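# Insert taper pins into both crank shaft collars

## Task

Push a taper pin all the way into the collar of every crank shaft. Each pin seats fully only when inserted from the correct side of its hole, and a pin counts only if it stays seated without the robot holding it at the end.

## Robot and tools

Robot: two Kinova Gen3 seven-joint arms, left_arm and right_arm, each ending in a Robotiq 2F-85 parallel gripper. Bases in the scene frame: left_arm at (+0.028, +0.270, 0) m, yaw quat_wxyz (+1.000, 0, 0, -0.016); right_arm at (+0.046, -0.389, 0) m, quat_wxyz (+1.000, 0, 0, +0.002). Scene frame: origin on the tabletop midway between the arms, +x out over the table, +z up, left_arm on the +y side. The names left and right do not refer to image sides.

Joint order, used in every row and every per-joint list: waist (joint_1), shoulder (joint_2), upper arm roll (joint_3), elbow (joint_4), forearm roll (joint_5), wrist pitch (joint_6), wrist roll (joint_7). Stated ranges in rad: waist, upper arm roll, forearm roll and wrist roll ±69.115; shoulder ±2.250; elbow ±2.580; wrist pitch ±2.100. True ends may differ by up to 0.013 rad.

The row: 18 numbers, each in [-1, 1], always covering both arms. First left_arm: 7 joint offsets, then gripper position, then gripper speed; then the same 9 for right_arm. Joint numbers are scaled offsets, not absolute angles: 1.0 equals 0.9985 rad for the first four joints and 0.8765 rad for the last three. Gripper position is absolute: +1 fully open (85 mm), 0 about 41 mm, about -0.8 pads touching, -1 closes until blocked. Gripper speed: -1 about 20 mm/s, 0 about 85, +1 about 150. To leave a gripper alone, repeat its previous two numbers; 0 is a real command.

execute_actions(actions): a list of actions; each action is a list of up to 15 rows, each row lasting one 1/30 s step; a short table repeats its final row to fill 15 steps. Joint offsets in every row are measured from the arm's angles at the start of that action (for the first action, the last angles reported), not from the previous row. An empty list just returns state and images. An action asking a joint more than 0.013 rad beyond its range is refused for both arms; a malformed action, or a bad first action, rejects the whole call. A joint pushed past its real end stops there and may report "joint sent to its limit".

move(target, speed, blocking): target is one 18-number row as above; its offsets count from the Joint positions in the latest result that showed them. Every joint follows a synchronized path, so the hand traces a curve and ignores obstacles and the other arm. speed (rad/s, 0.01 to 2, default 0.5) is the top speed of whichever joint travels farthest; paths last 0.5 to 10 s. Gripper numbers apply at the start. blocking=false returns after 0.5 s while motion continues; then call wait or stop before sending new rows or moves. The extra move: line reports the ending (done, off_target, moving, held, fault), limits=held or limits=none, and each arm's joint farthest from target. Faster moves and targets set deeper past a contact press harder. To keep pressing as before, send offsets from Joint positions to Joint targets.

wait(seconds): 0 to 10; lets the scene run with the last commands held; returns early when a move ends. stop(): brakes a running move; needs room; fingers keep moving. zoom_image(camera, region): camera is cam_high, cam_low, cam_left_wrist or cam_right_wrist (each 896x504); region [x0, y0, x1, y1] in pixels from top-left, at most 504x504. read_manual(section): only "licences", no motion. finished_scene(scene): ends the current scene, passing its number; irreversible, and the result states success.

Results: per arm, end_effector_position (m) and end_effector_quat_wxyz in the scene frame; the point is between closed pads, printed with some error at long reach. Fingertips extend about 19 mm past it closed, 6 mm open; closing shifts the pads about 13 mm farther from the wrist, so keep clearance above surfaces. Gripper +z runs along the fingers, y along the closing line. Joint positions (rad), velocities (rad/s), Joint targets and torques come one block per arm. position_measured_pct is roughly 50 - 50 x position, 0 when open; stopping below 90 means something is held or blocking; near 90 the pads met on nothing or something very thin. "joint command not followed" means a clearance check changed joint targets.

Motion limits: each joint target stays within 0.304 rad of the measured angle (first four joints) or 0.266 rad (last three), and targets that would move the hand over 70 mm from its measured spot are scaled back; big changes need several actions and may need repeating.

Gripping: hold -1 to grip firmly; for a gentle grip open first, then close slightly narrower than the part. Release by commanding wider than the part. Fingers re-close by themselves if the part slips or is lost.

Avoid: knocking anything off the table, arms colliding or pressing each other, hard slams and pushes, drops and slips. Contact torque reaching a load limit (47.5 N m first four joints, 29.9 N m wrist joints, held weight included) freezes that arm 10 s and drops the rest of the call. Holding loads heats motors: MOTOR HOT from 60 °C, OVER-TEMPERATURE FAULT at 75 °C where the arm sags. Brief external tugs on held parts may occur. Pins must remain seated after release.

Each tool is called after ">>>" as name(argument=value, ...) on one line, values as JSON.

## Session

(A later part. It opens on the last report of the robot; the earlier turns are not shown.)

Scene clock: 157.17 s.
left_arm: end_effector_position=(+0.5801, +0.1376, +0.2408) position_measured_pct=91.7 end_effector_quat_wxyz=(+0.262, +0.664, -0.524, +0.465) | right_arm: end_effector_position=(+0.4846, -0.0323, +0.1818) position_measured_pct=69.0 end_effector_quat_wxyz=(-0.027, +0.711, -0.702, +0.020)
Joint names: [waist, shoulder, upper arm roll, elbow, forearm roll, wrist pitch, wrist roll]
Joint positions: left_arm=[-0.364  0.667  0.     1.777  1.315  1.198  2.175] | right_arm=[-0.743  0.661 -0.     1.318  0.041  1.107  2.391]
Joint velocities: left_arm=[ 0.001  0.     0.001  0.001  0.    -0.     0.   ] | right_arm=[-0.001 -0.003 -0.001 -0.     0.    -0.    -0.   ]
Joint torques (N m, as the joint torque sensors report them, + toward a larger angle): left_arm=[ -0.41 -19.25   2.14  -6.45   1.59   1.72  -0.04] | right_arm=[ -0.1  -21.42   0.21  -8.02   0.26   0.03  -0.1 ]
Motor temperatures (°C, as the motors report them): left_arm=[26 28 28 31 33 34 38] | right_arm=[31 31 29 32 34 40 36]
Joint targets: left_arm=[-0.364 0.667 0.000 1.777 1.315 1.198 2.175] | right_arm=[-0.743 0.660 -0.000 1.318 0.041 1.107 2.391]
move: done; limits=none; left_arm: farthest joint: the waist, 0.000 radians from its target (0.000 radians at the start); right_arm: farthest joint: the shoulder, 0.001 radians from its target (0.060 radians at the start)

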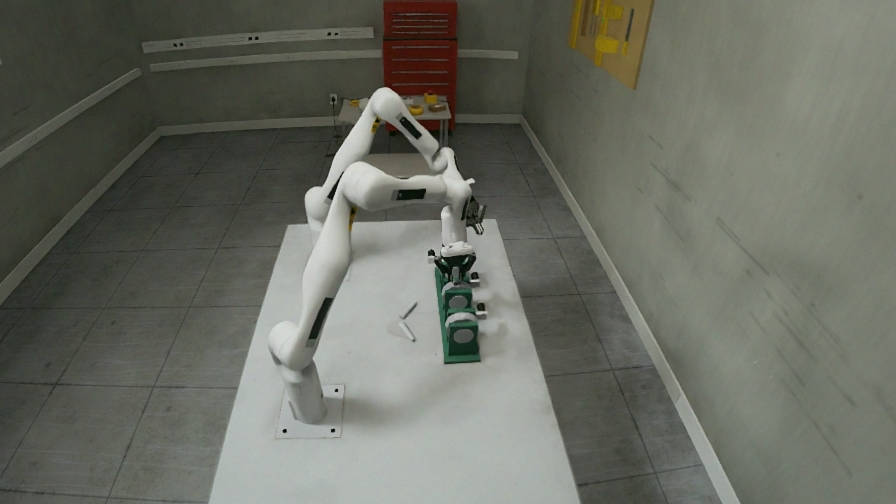

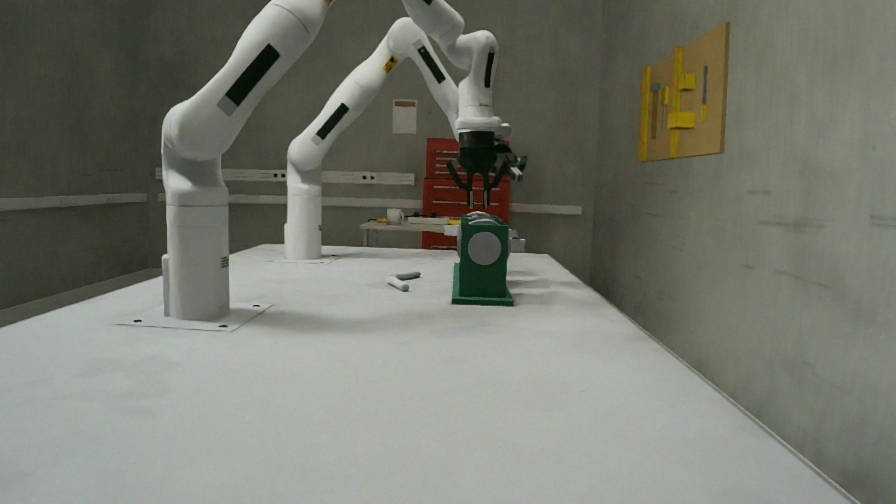

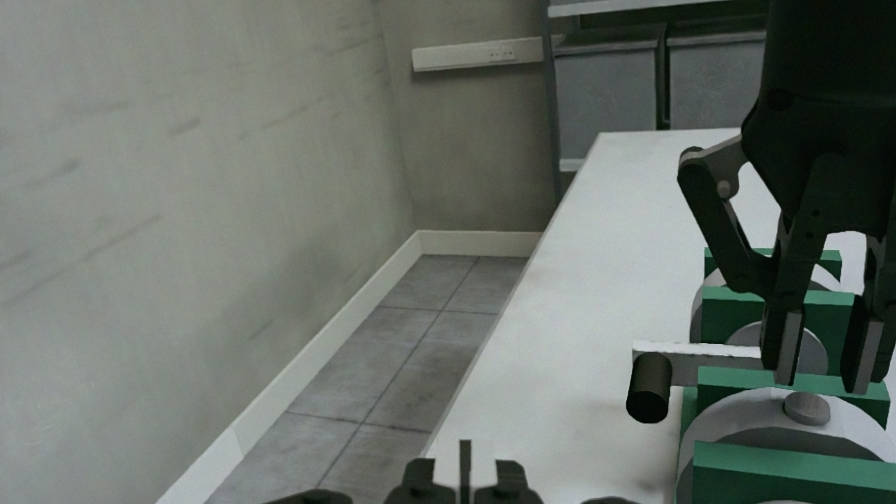

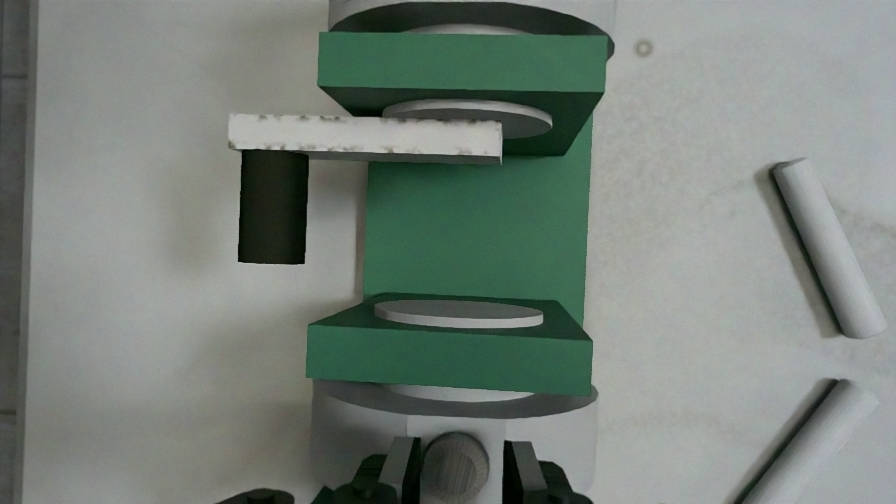

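>>> move(target=[0,0,0,0,0,0,0,-1,0, 0.001,0.0224,0,0.0064,0,-0.0329,0,-0.4,0], speed=0.04)

>>> zoom_image(camera="cam_left_wrist", region=[696,300,896,500])

Scene clock: 158.53 s.
left_arm: end_effector_position=(+0.5801, +0.1376, +0.2408) position_measured_pct=91.7 end_effector_quat_wxyz=(+0.262, +0.664, -0.524, +0.465) | right_arm: end_effector_position=(+0.4876, -0.0301, +0.1678) position_measured_pct=69.8 end_effector_quat_wxyz=(-0.027, +0.711, -0.702, +0.019)
Joint names: [waist, shoulder, upper arm roll, elbow, forearm roll, wrist pitch, wrist roll]
Joint positions: left_arm=[-0.364  0.667  0.     1.777  1.315  1.198  2.175] | right_arm=[-0.742  0.683 -0.     1.324  0.041  1.078  2.391]
Joint velocities: left_arm=[ 0.    -0.     0.001 -0.    -0.    -0.    -0.   ] | right_arm=[ 0.    -0.001  0.     0.    -0.    -0.001  0.   ]
Joint torques (N m, as the joint torque sensors report them, + toward a larger angle): left_arm=[ -0.55 -18.95   1.75  -6.08   1.54   1.67  -0.24] | right_arm=[  0.14 -21.88   0.9   -8.24   0.3   -0.05  -0.15]
Motor temperatures (°C, as the motors report them): left_arm=[26 28 28 31 33 34 38] | right_arm=[31 31 29 32 34 40 36]
Joint targets: left_arm=[-0.364 0.667 0.000 1.777 1.315 1.198 2.175] | right_arm=[-0.742 0.683 -0.000 1.324 0.041 1.078 2.391]
move: done; limits=none; left_arm: farthest joint: the waist, 0.000 radians from its target (0.000 radians at the start); right_arm: farthest joint: the waist, 0.000 radians from its target (0.001 radians at the start)

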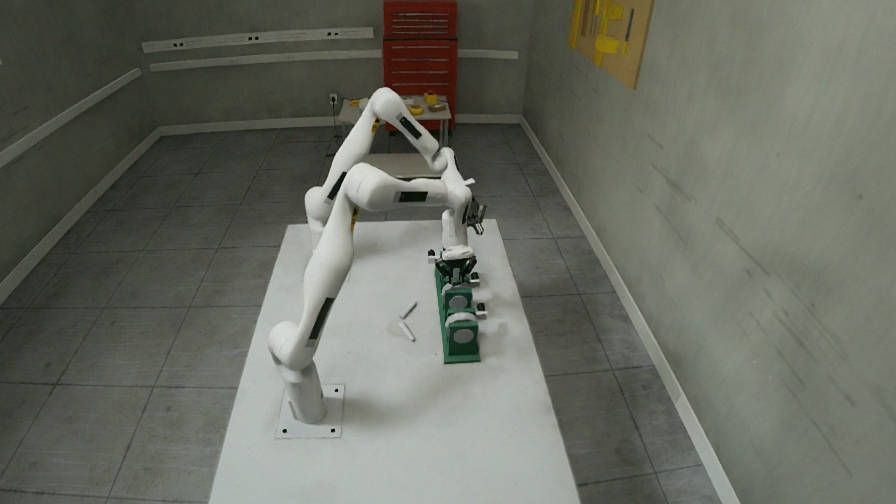

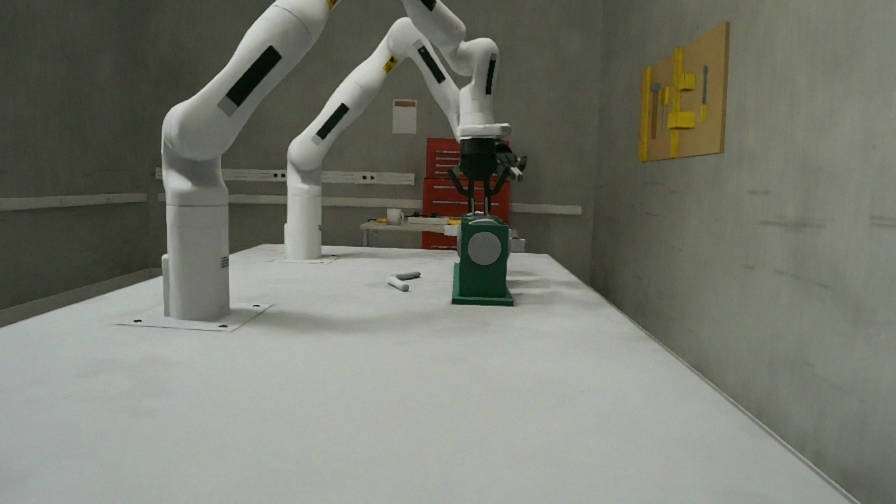

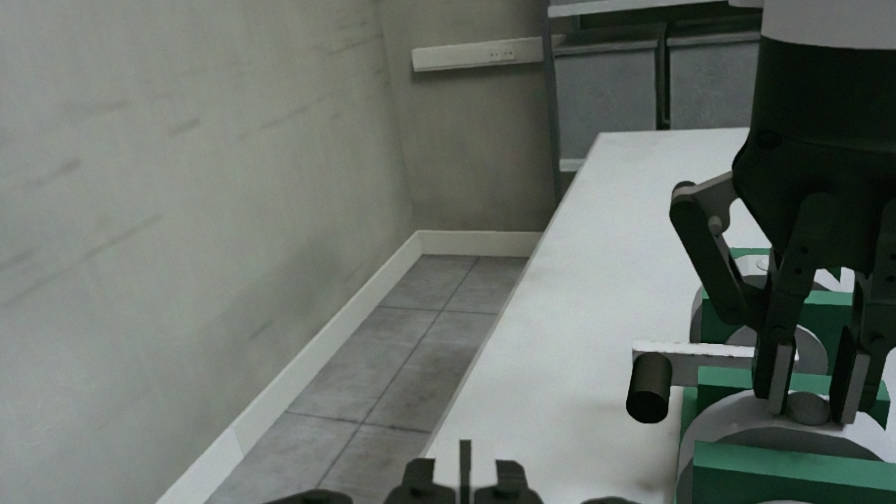

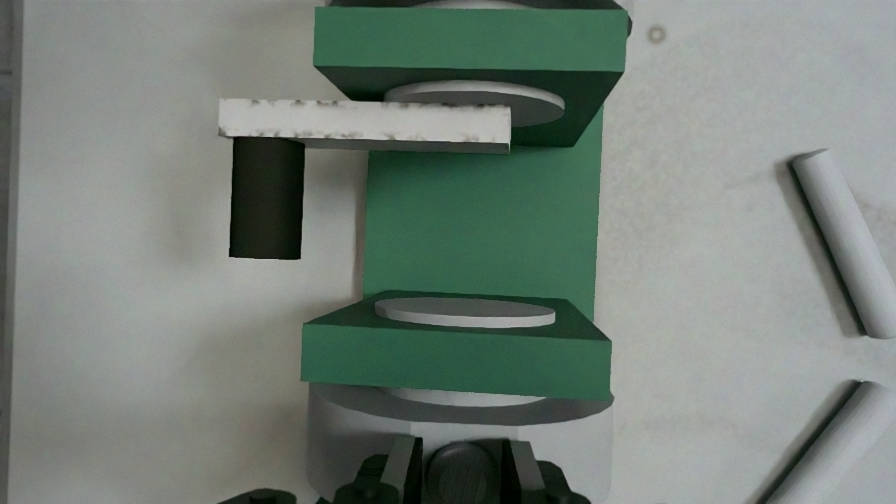

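Region (696, 300, 896, 500) of cam_left_wrist's 896x504 image, scaled by 2.520.

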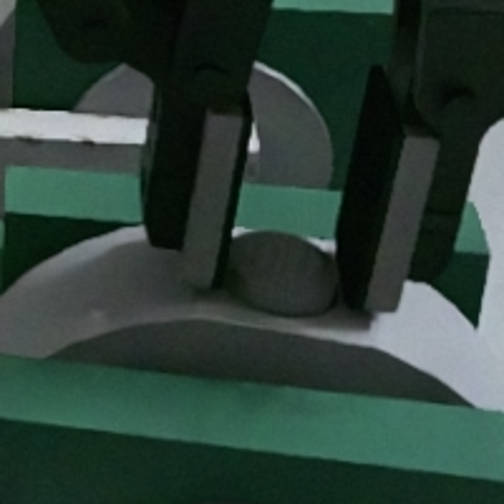

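>>> move(target=[0,0,0,0,0,0,0,-1,0, 0,0.004,0,0.004,0,-0.007,0,-0.46,-0.5], speed=0.02)

>>> move(target=[0,0,0,0,0,0,0,-1,0, 0,0.002,0,0,0,0,0,-0.72,-0.7], speed=0.02)

>>> move(target=[0,0,0,0,0,0,0,-1,0, 0,-0.012,0,-0.009,0,0.017,-0.25,-0.72,-0.7], speed=0.12)

Scene clock: 159.57 s.
left_arm: end_effector_position=(+0.5801, +0.1376, +0.2408) position_measured_pct=91.7 end_effector_quat_wxyz=(+0.262, +0.664, -0.524, +0.465) | right_arm: end_effector_position=(+0.4876, -0.0300, +0.1666) position_measured_pct=72.6 end_effector_quat_wxyz=(-0.028, +0.711, -0.702, +0.019)
Joint names: [waist, shoulder, upper arm roll, elbow, forearm roll, wrist pitch, wrist roll]
Joint positions: left_arm=[-0.364  0.667  0.     1.777  1.315  1.198  2.175] | right_arm=[-0.742  0.683 -0.     1.327  0.041  1.073  2.391]
Joint velocities: left_arm=[-0.     0.     0.     0.    -0.    -0.002  0.   ] | right_arm=[ 0.    -0.    -0.    -0.001 -0.     0.001 -0.   ]
Joint torques (N m, as the joint torque sensors report them, + toward a larger angle): left_arm=[ -0.23 -18.95   2.1   -6.27   1.44   1.73  -0.14] | right_arm=[ -0.58 -18.95   0.5   -7.37   0.31  -0.55   0.  ]
Motor temperatures (°C, as the motors report them): left_arm=[26 28 28 31 33 34 38] | right_arm=[31 31 29 32 34 40 36]
Joint targets: left_arm=[-0.364 0.667 0.000 1.777 1.315 1.198 2.175] | right_arm=[-0.742 0.687 -0.000 1.328 0.041 1.072 2.391]
move: done; limits=none; left_arm: farthest joint: the waist, 0.000 radians from its target (0.000 radians at the start); right_arm: farthest joint: the shoulder, 0.004 radians from its target (0.004 radians at the start)

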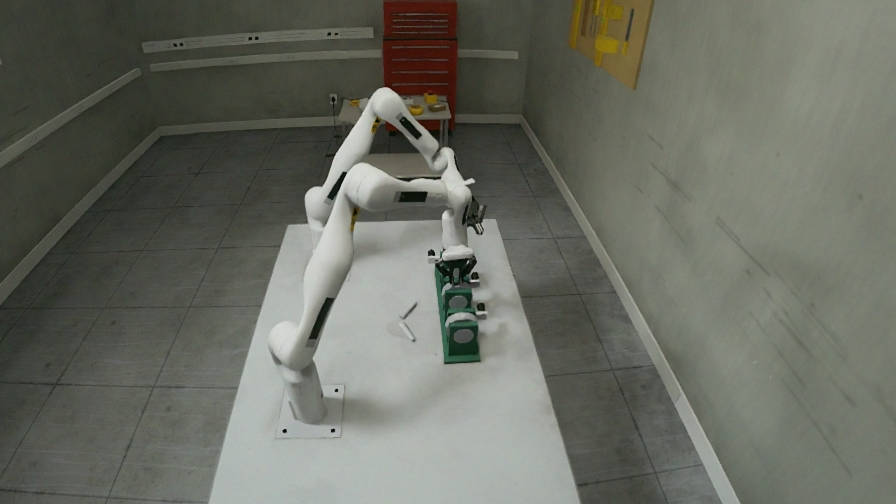

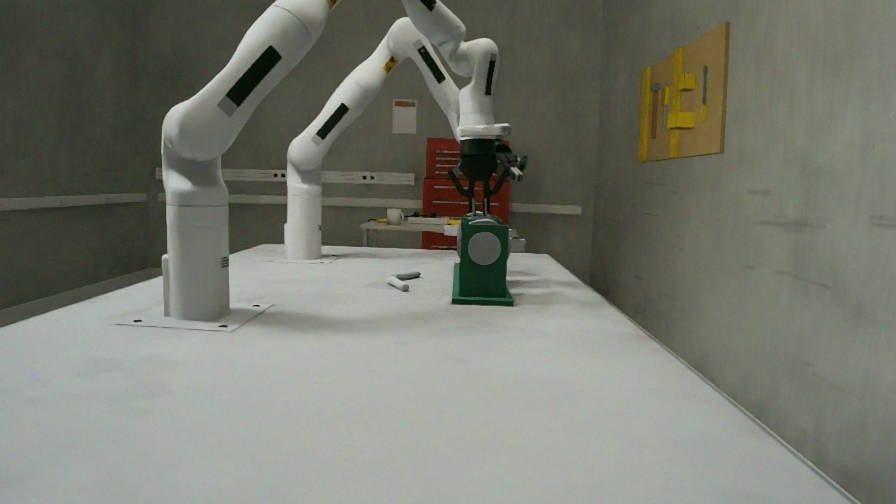

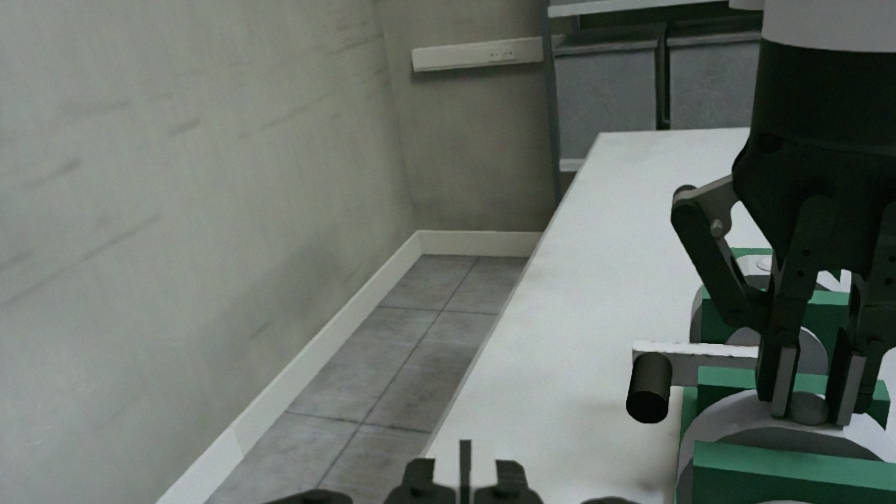

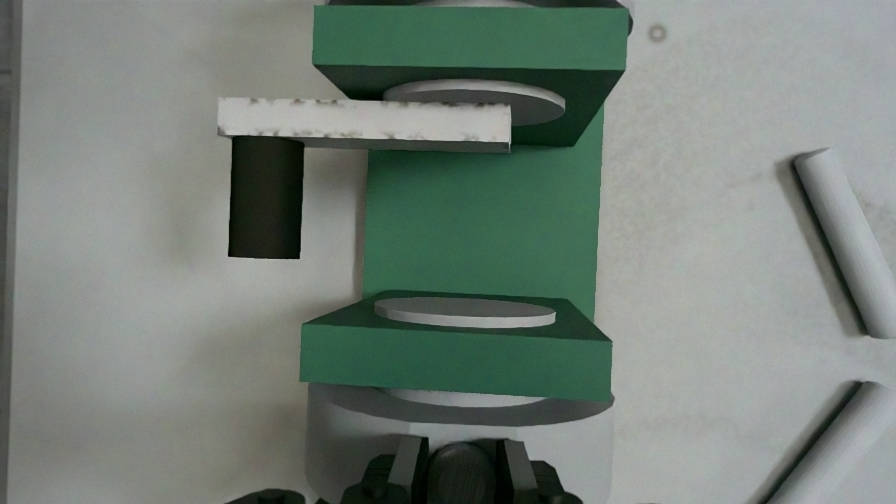

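Scene clock: 160.27 s.
left_arm: end_effector_position=(+0.5801, +0.1376, +0.2408) position_measured_pct=91.7 end_effector_quat_wxyz=(+0.262, +0.664, -0.524, +0.465) | right_arm: end_effector_position=(+0.4875, -0.0300, +0.1674) position_measured_pct=79.0 end_effector_quat_wxyz=(-0.028, +0.711, -0.702, +0.019)
Joint names: [waist, shoulder, upper arm roll, elbow, forearm roll, wrist pitch, wrist roll]
Joint positions: left_arm=[-0.364  0.667  0.     1.777  1.315  1.198  2.175] | right_arm=[-0.742  0.682 -0.     1.327  0.041  1.075  2.391]
Joint velocities: left_arm=[-0.     0.    -0.001 -0.    -0.    -0.002 -0.   ] | right_arm=[-0.    -0.001  0.002 -0.001  0.    -0.001  0.   ]
Joint torques (N m, as the joint torque sensors report them, + toward a larger angle): left_arm=[ -0.39 -19.11   1.72  -6.48   1.64   1.86  -0.12] | right_arm=[ -0.26 -19.69  -0.07  -7.69   0.09  -0.66  -0.25]
Motor temperatures (°C, as the motors report them): left_arm=[26 28 28 31 33 34 38] | right_arm=[31 31 29 32 34 40 36]
Joint targets: left_arm=[-0.364 0.667 0.000 1.777 1.315 1.198 2.175] | right_arm=[-0.742 0.685 -0.000 1.327 0.041 1.073 2.391]
move: done; limits=none; left_arm: farthest joint: the waist, 0.000 radians from its target (0.000 radians at the start); right_arm: farthest joint: the shoulder, 0.003 radians from its target (0.002 radians at the start)

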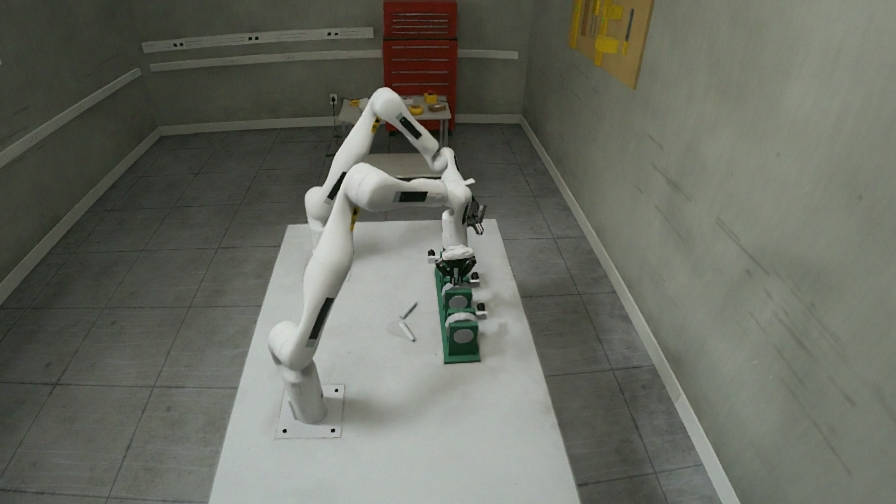

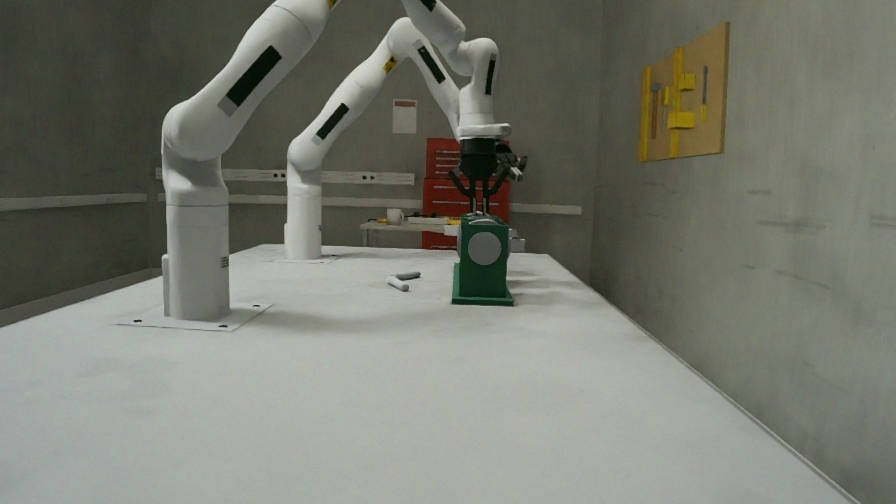

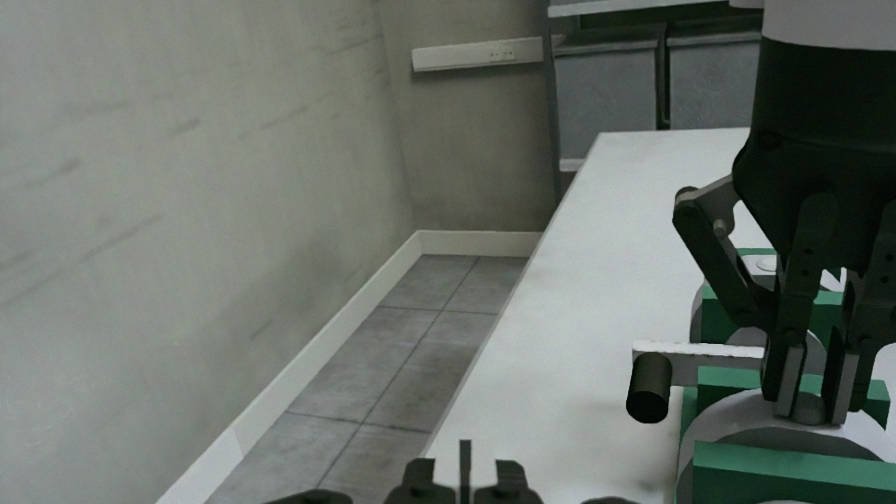

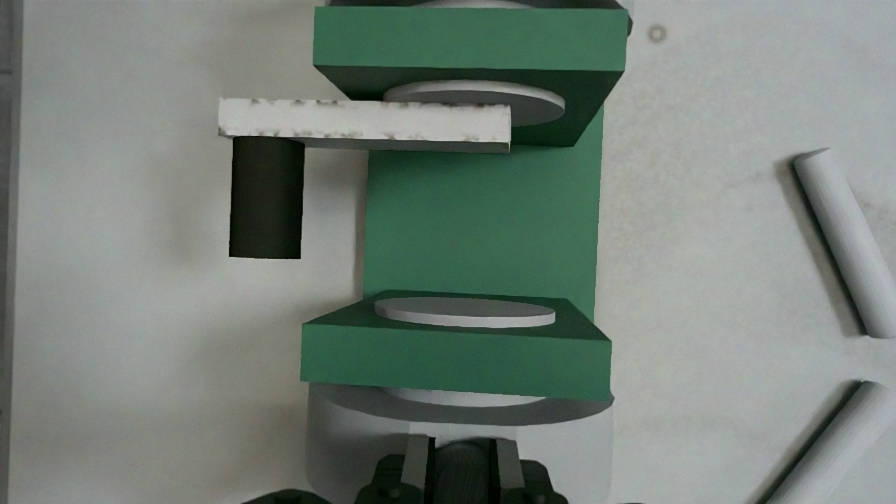

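Scene clock: 162.37 s.
left_arm: end_effector_position=(+0.5801, +0.1376, +0.2408) position_measured_pct=91.7 end_effector_quat_wxyz=(+0.262, +0.664, -0.524, +0.465) | right_arm: end_effector_position=(+0.4873, -0.0304, +0.1684) position_measured_pct=79.4 end_effector_quat_wxyz=(+0.028, -0.631, +0.775, -0.017)
Joint names: [waist, shoulder, upper arm roll, elbow, forearm roll, wrist pitch, wrist roll]
Joint positions: left_arm=[-0.364  0.667  0.     1.777  1.315  1.198  2.175] | right_arm=[-0.742  0.684 -0.001  1.321  0.043  1.084  2.173]
Joint velocities: left_arm=[-0.     0.    -0.001  0.     0.    -0.003  0.   ] | right_arm=[-0.     0.    -0.001 -0.     0.    -0.001 -0.   ]
Joint torques (N m, as the joint torque sensors report them, + toward a larger angle): left_arm=[ -0.22 -19.11   1.7   -6.53   1.59   1.79  -0.32] | right_arm=[  0.11 -32.57   0.98 -10.31  -0.55   2.28  -0.79]
Motor temperatures (°C, as the motors report them): left_arm=[26 28 28 31 33 34 38] | right_arm=[31 31 29 32 34 40 36]
Joint targets: left_arm=[-0.364 0.667 0.000 1.777 1.315 1.198 2.175] | right_arm=[-0.742 0.670 -0.000 1.318 0.041 1.089 2.172]
move: off_target (right_arm); limits=none; left_arm: farthest joint: the waist, 0.000 radians from its target (0.000 radians at the start); right_arm: farthest joint: the shoulder, 0.013 radians from its target (0.012 radians at the start)

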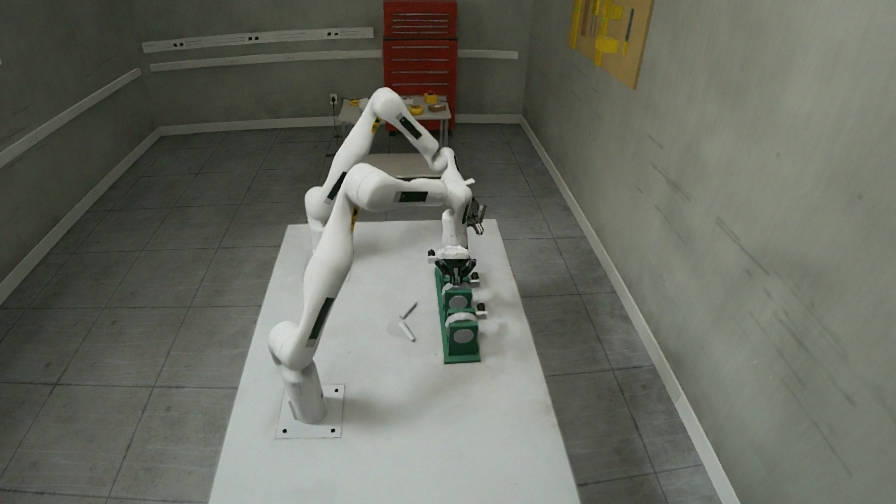

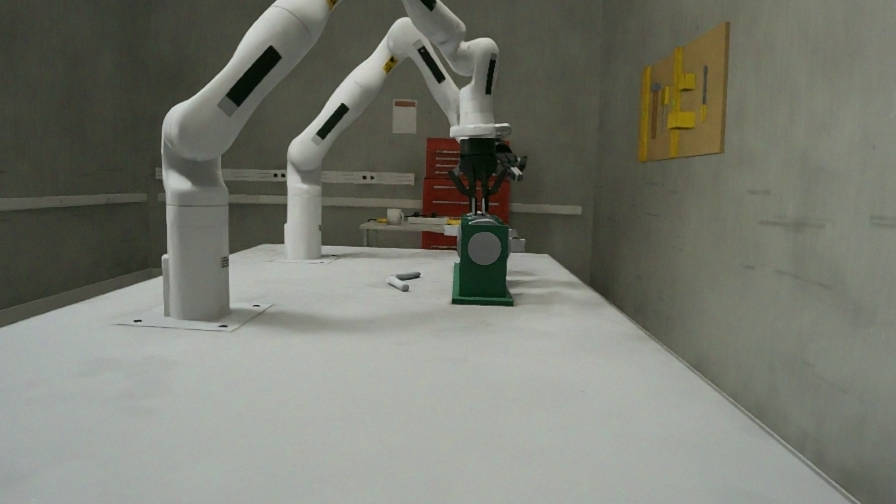

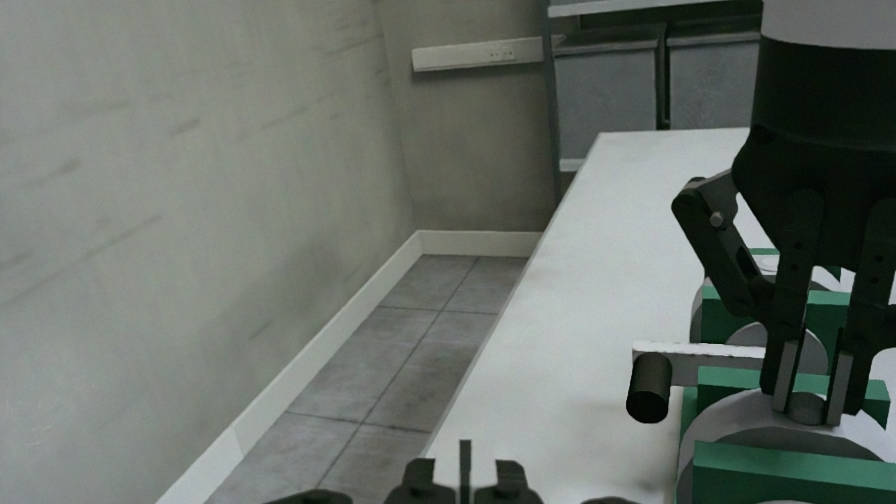

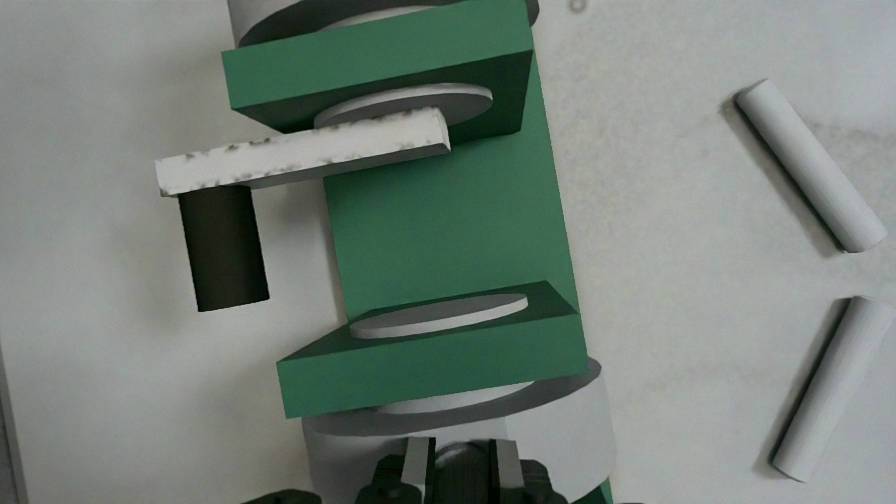

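>>> move(target=[0,0,0,0,0,0,0,-1,0, 0,-0.022,0,-0.011,0,0.0,0.12,-0.72,-0.7], speed=0.05)

Scene clock: 165.20 s.
left_arm: end_effector_position=(+0.5801, +0.1376, +0.2408) position_measured_pct=91.7 end_effector_quat_wxyz=(+0.262, +0.664, -0.524, +0.465) | right_arm: end_effector_position=(+0.4878, -0.0301, +0.1690) position_measured_pct=79.4 end_effector_quat_wxyz=(+0.028, -0.670, +0.742, -0.018)
Joint names: [waist, shoulder, upper arm roll, elbow, forearm roll, wrist pitch, wrist roll]
Joint positions: left_arm=[-0.364  0.667  0.     1.777  1.315  1.198  2.175] | right_arm=[-0.741  0.683 -0.001  1.319  0.041  1.084  2.277]
Joint velocities: left_arm=[-0.     0.     0.    -0.    -0.     0.001  0.   ] | right_arm=[ 0.    -0.    -0.001 -0.001  0.001 -0.     0.   ]
Joint torques (N m, as the joint torque sensors report them, + toward a larger angle): left_arm=[ -0.38 -18.87   1.78  -6.03   1.69   1.72  -0.17] | right_arm=[ -0.93 -39.02   0.35 -15.9    0.52  -0.03   0.52]
Motor temperatures (°C, as the motors report them): left_arm=[26 28 28 31 33 34 38] | right_arm=[31 31 29 32 34 40 36]
Joint targets: left_arm=[-0.364 0.667 0.000 1.777 1.315 1.198 2.175] | right_arm=[-0.742 0.662 -0.001 1.310 0.043 1.084 2.279]
move: off_target (right_arm); limits=none; left_arm: farthest joint: the waist, 0.000 radians from its target (0.000 radians at the start); right_arm: farthest joint: the shoulder, 0.021 radians from its target (0.021 radians at the start)

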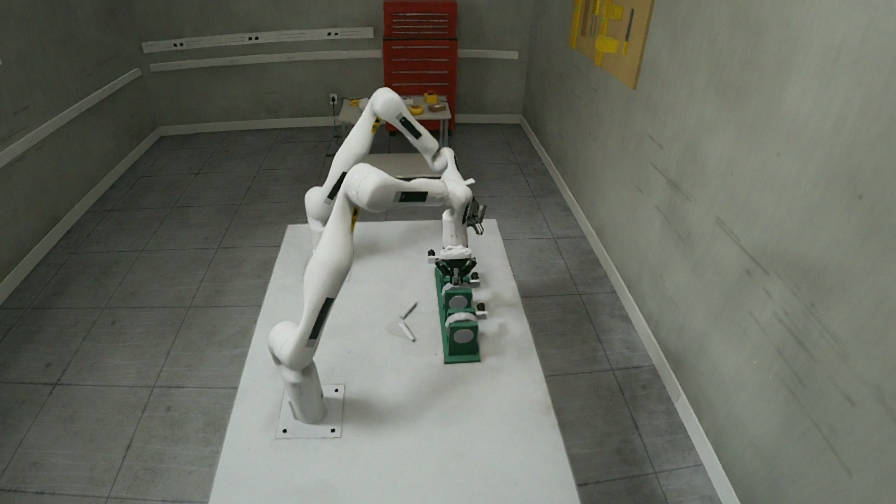

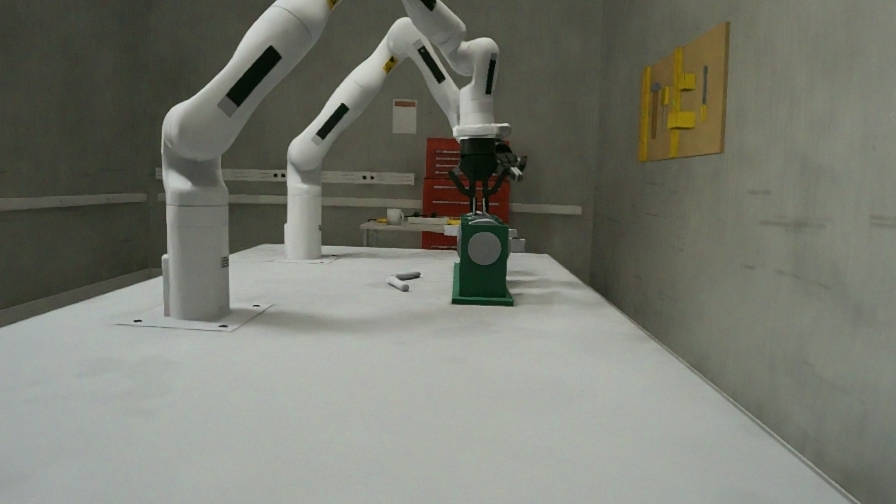

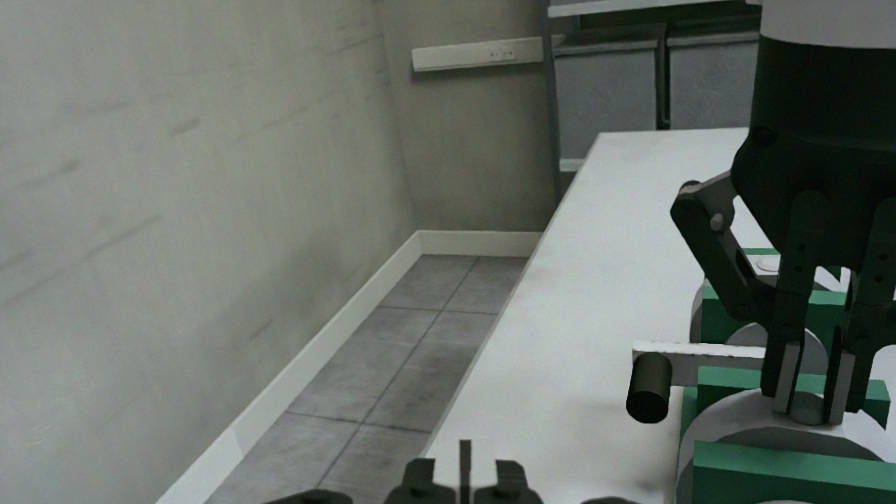

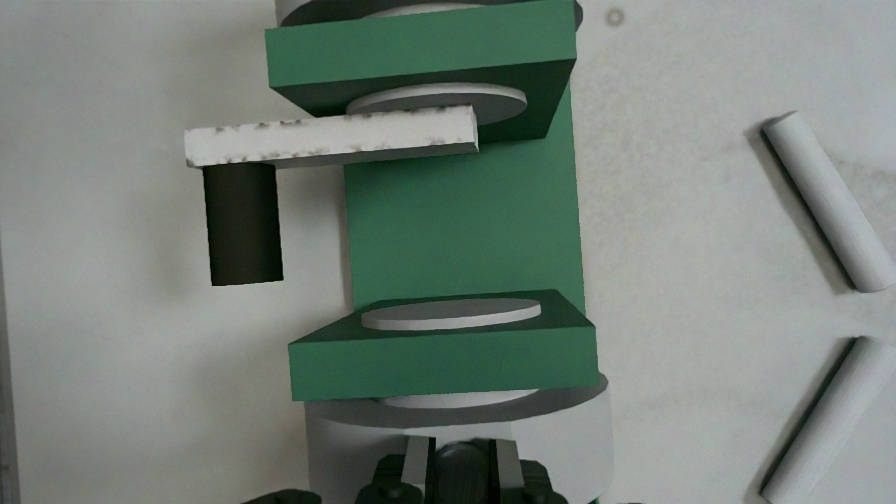

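>>> execute_actions(actions=[[[0,0,0,0,0,0,0,-1,0, 0,-0.021,0,-0.009,0,0,0.01,-0.72,-0.7],[0,0,0,0,0,0,0,-1,0, 0,-0.021,0,-0.009,0,0,0.02,-0.72,-0.7],[0,0,0,0,0,0,0,-1,0, 0,-0.021,0,-0.009,0,0,0.03,-0.72,-0.7],[0,0,0,0,0,0,0,-1,0, 0,-0.021,0,-0.009,0,0,0.04,-0.72,-0.7],[0,0,0,0,0,0,0,-1,0, 0,-0.021,0,-0.009,0,0,0.05,-0.72,-0.7],[0,0,0,0,0,0,0,-1,0, 0,-0.021,0,-0.009,0,0,0.06,-0.72,-0.7],[0,0,0,0,0,0,0,-1,0, 0,-0.021,0,-0.009,0,0,0.07,-0.72,-0.7],[0,0,0,0,0,0,0,-1,0, 0,-0.021,0,-0.009,0,0,0.08,-0.72,-0.7],[0,0,0,0,0,0,0,-1,0, 0,-0.021,0,-0.009,0,0,0.09,-0.72,-0.7],[0,0,0,0,0,0,0,-1,0, 0,-0.021,0,-0.009,0,0,0.10,-0.72,-0.7],[0,0,0,0,0,0,0,-1,0, 0,-0.021,0,-0.009,0,0,0.11,-0.72,-0.7],[0,0,0,0,0,0,0,-1,0, 0,-0.021,0,-0.009,0,0,0.12,-0.72,-0.7],[0,0,0,0,0,0,0,-1,0, 0,-0.021,0,-0.009,0,0,0.13,-0.72,-0.7]]])

>>> zoom_image(camera="cam_left_wrist", region=[736,340,896,460])

Scene clock: 166.53 s.
left_arm: end_effector_position=(+0.5801, +0.1376, +0.2408) position_measured_pct=91.7 end_effector_quat_wxyz=(+0.262, +0.664, -0.524, +0.465) | right_arm: end_effector_position=(+0.4879, -0.0303, +0.1693) position_measured_pct=79.4 end_effector_quat_wxyz=(-0.027, +0.710, -0.704, +0.019)
Joint names: [waist, shoulder, upper arm roll, elbow, forearm roll, wrist pitch, wrist roll]
Joint positions: left_arm=[-0.364  0.667  0.     1.777  1.315  1.198  2.175] | right_arm=[-0.741  0.682 -0.     1.32   0.04   1.084  2.389]
Joint velocities: left_arm=[ 0.    -0.     0.001  0.    -0.     0.001  0.   ] | right_arm=[ 0.    -0.001  0.001 -0.002 -0.001 -0.001  0.058]
Joint torques (N m, as the joint torque sensors report them, + toward a larger angle): left_arm=[  0.01 -19.17   1.37  -6.34   1.67   1.89  -0.19] | right_arm=[ -1.03 -37.28   0.75 -15.33   0.76  -0.01   0.92]
Motor temperatures (°C, as the motors report them): left_arm=[26 28 28 31 33 34 38] | right_arm=[31 31 29 32 34 40 36]
Joint targets: left_arm=[-0.364 0.667 0.000 1.777 1.315 1.198 2.175] | right_arm=[-0.741 0.662 -0.001 1.310 0.041 1.084 2.391]

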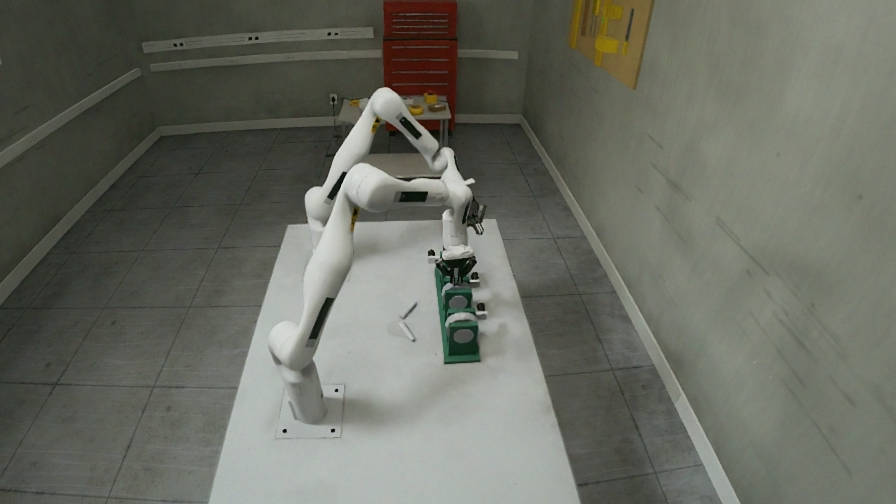

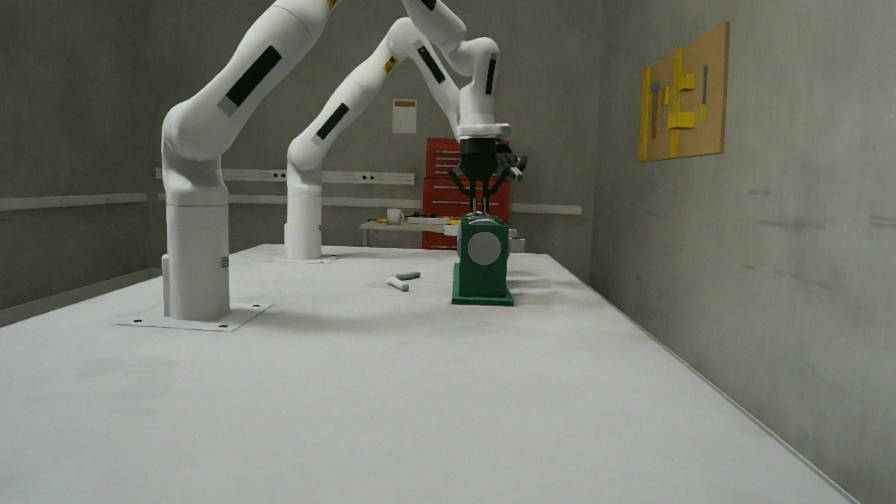

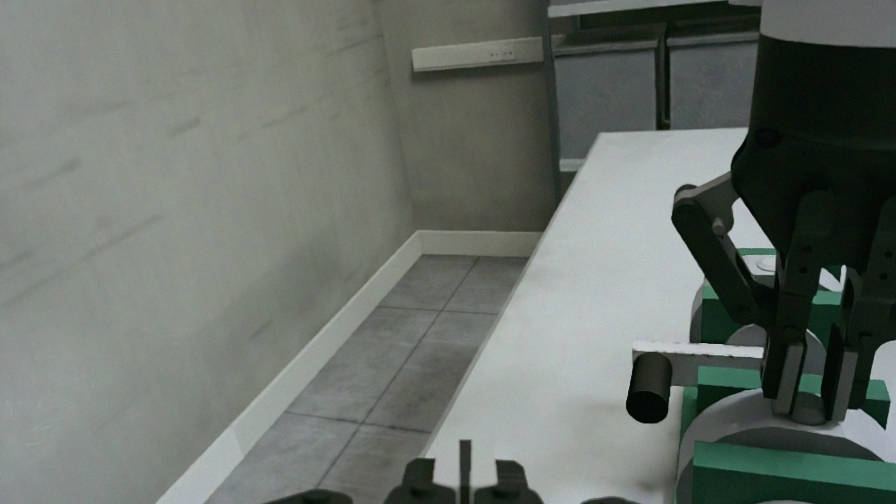

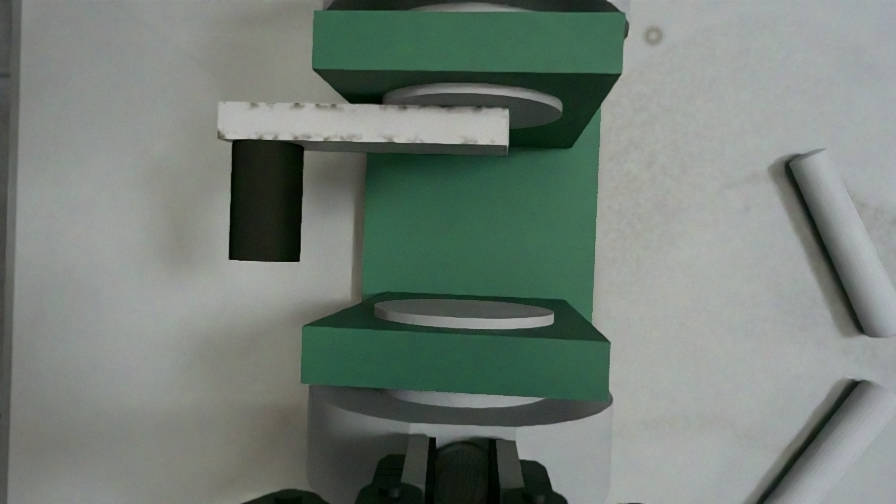

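Region (736, 340, 896, 460) of cam_left_wrist's 896x504 image, scaled by 3.150; it fills the top 378 rows of this view, and the rest is white.

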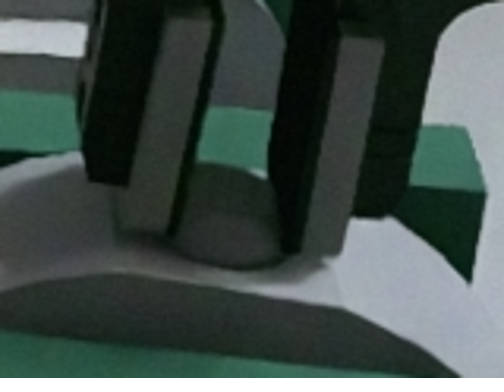

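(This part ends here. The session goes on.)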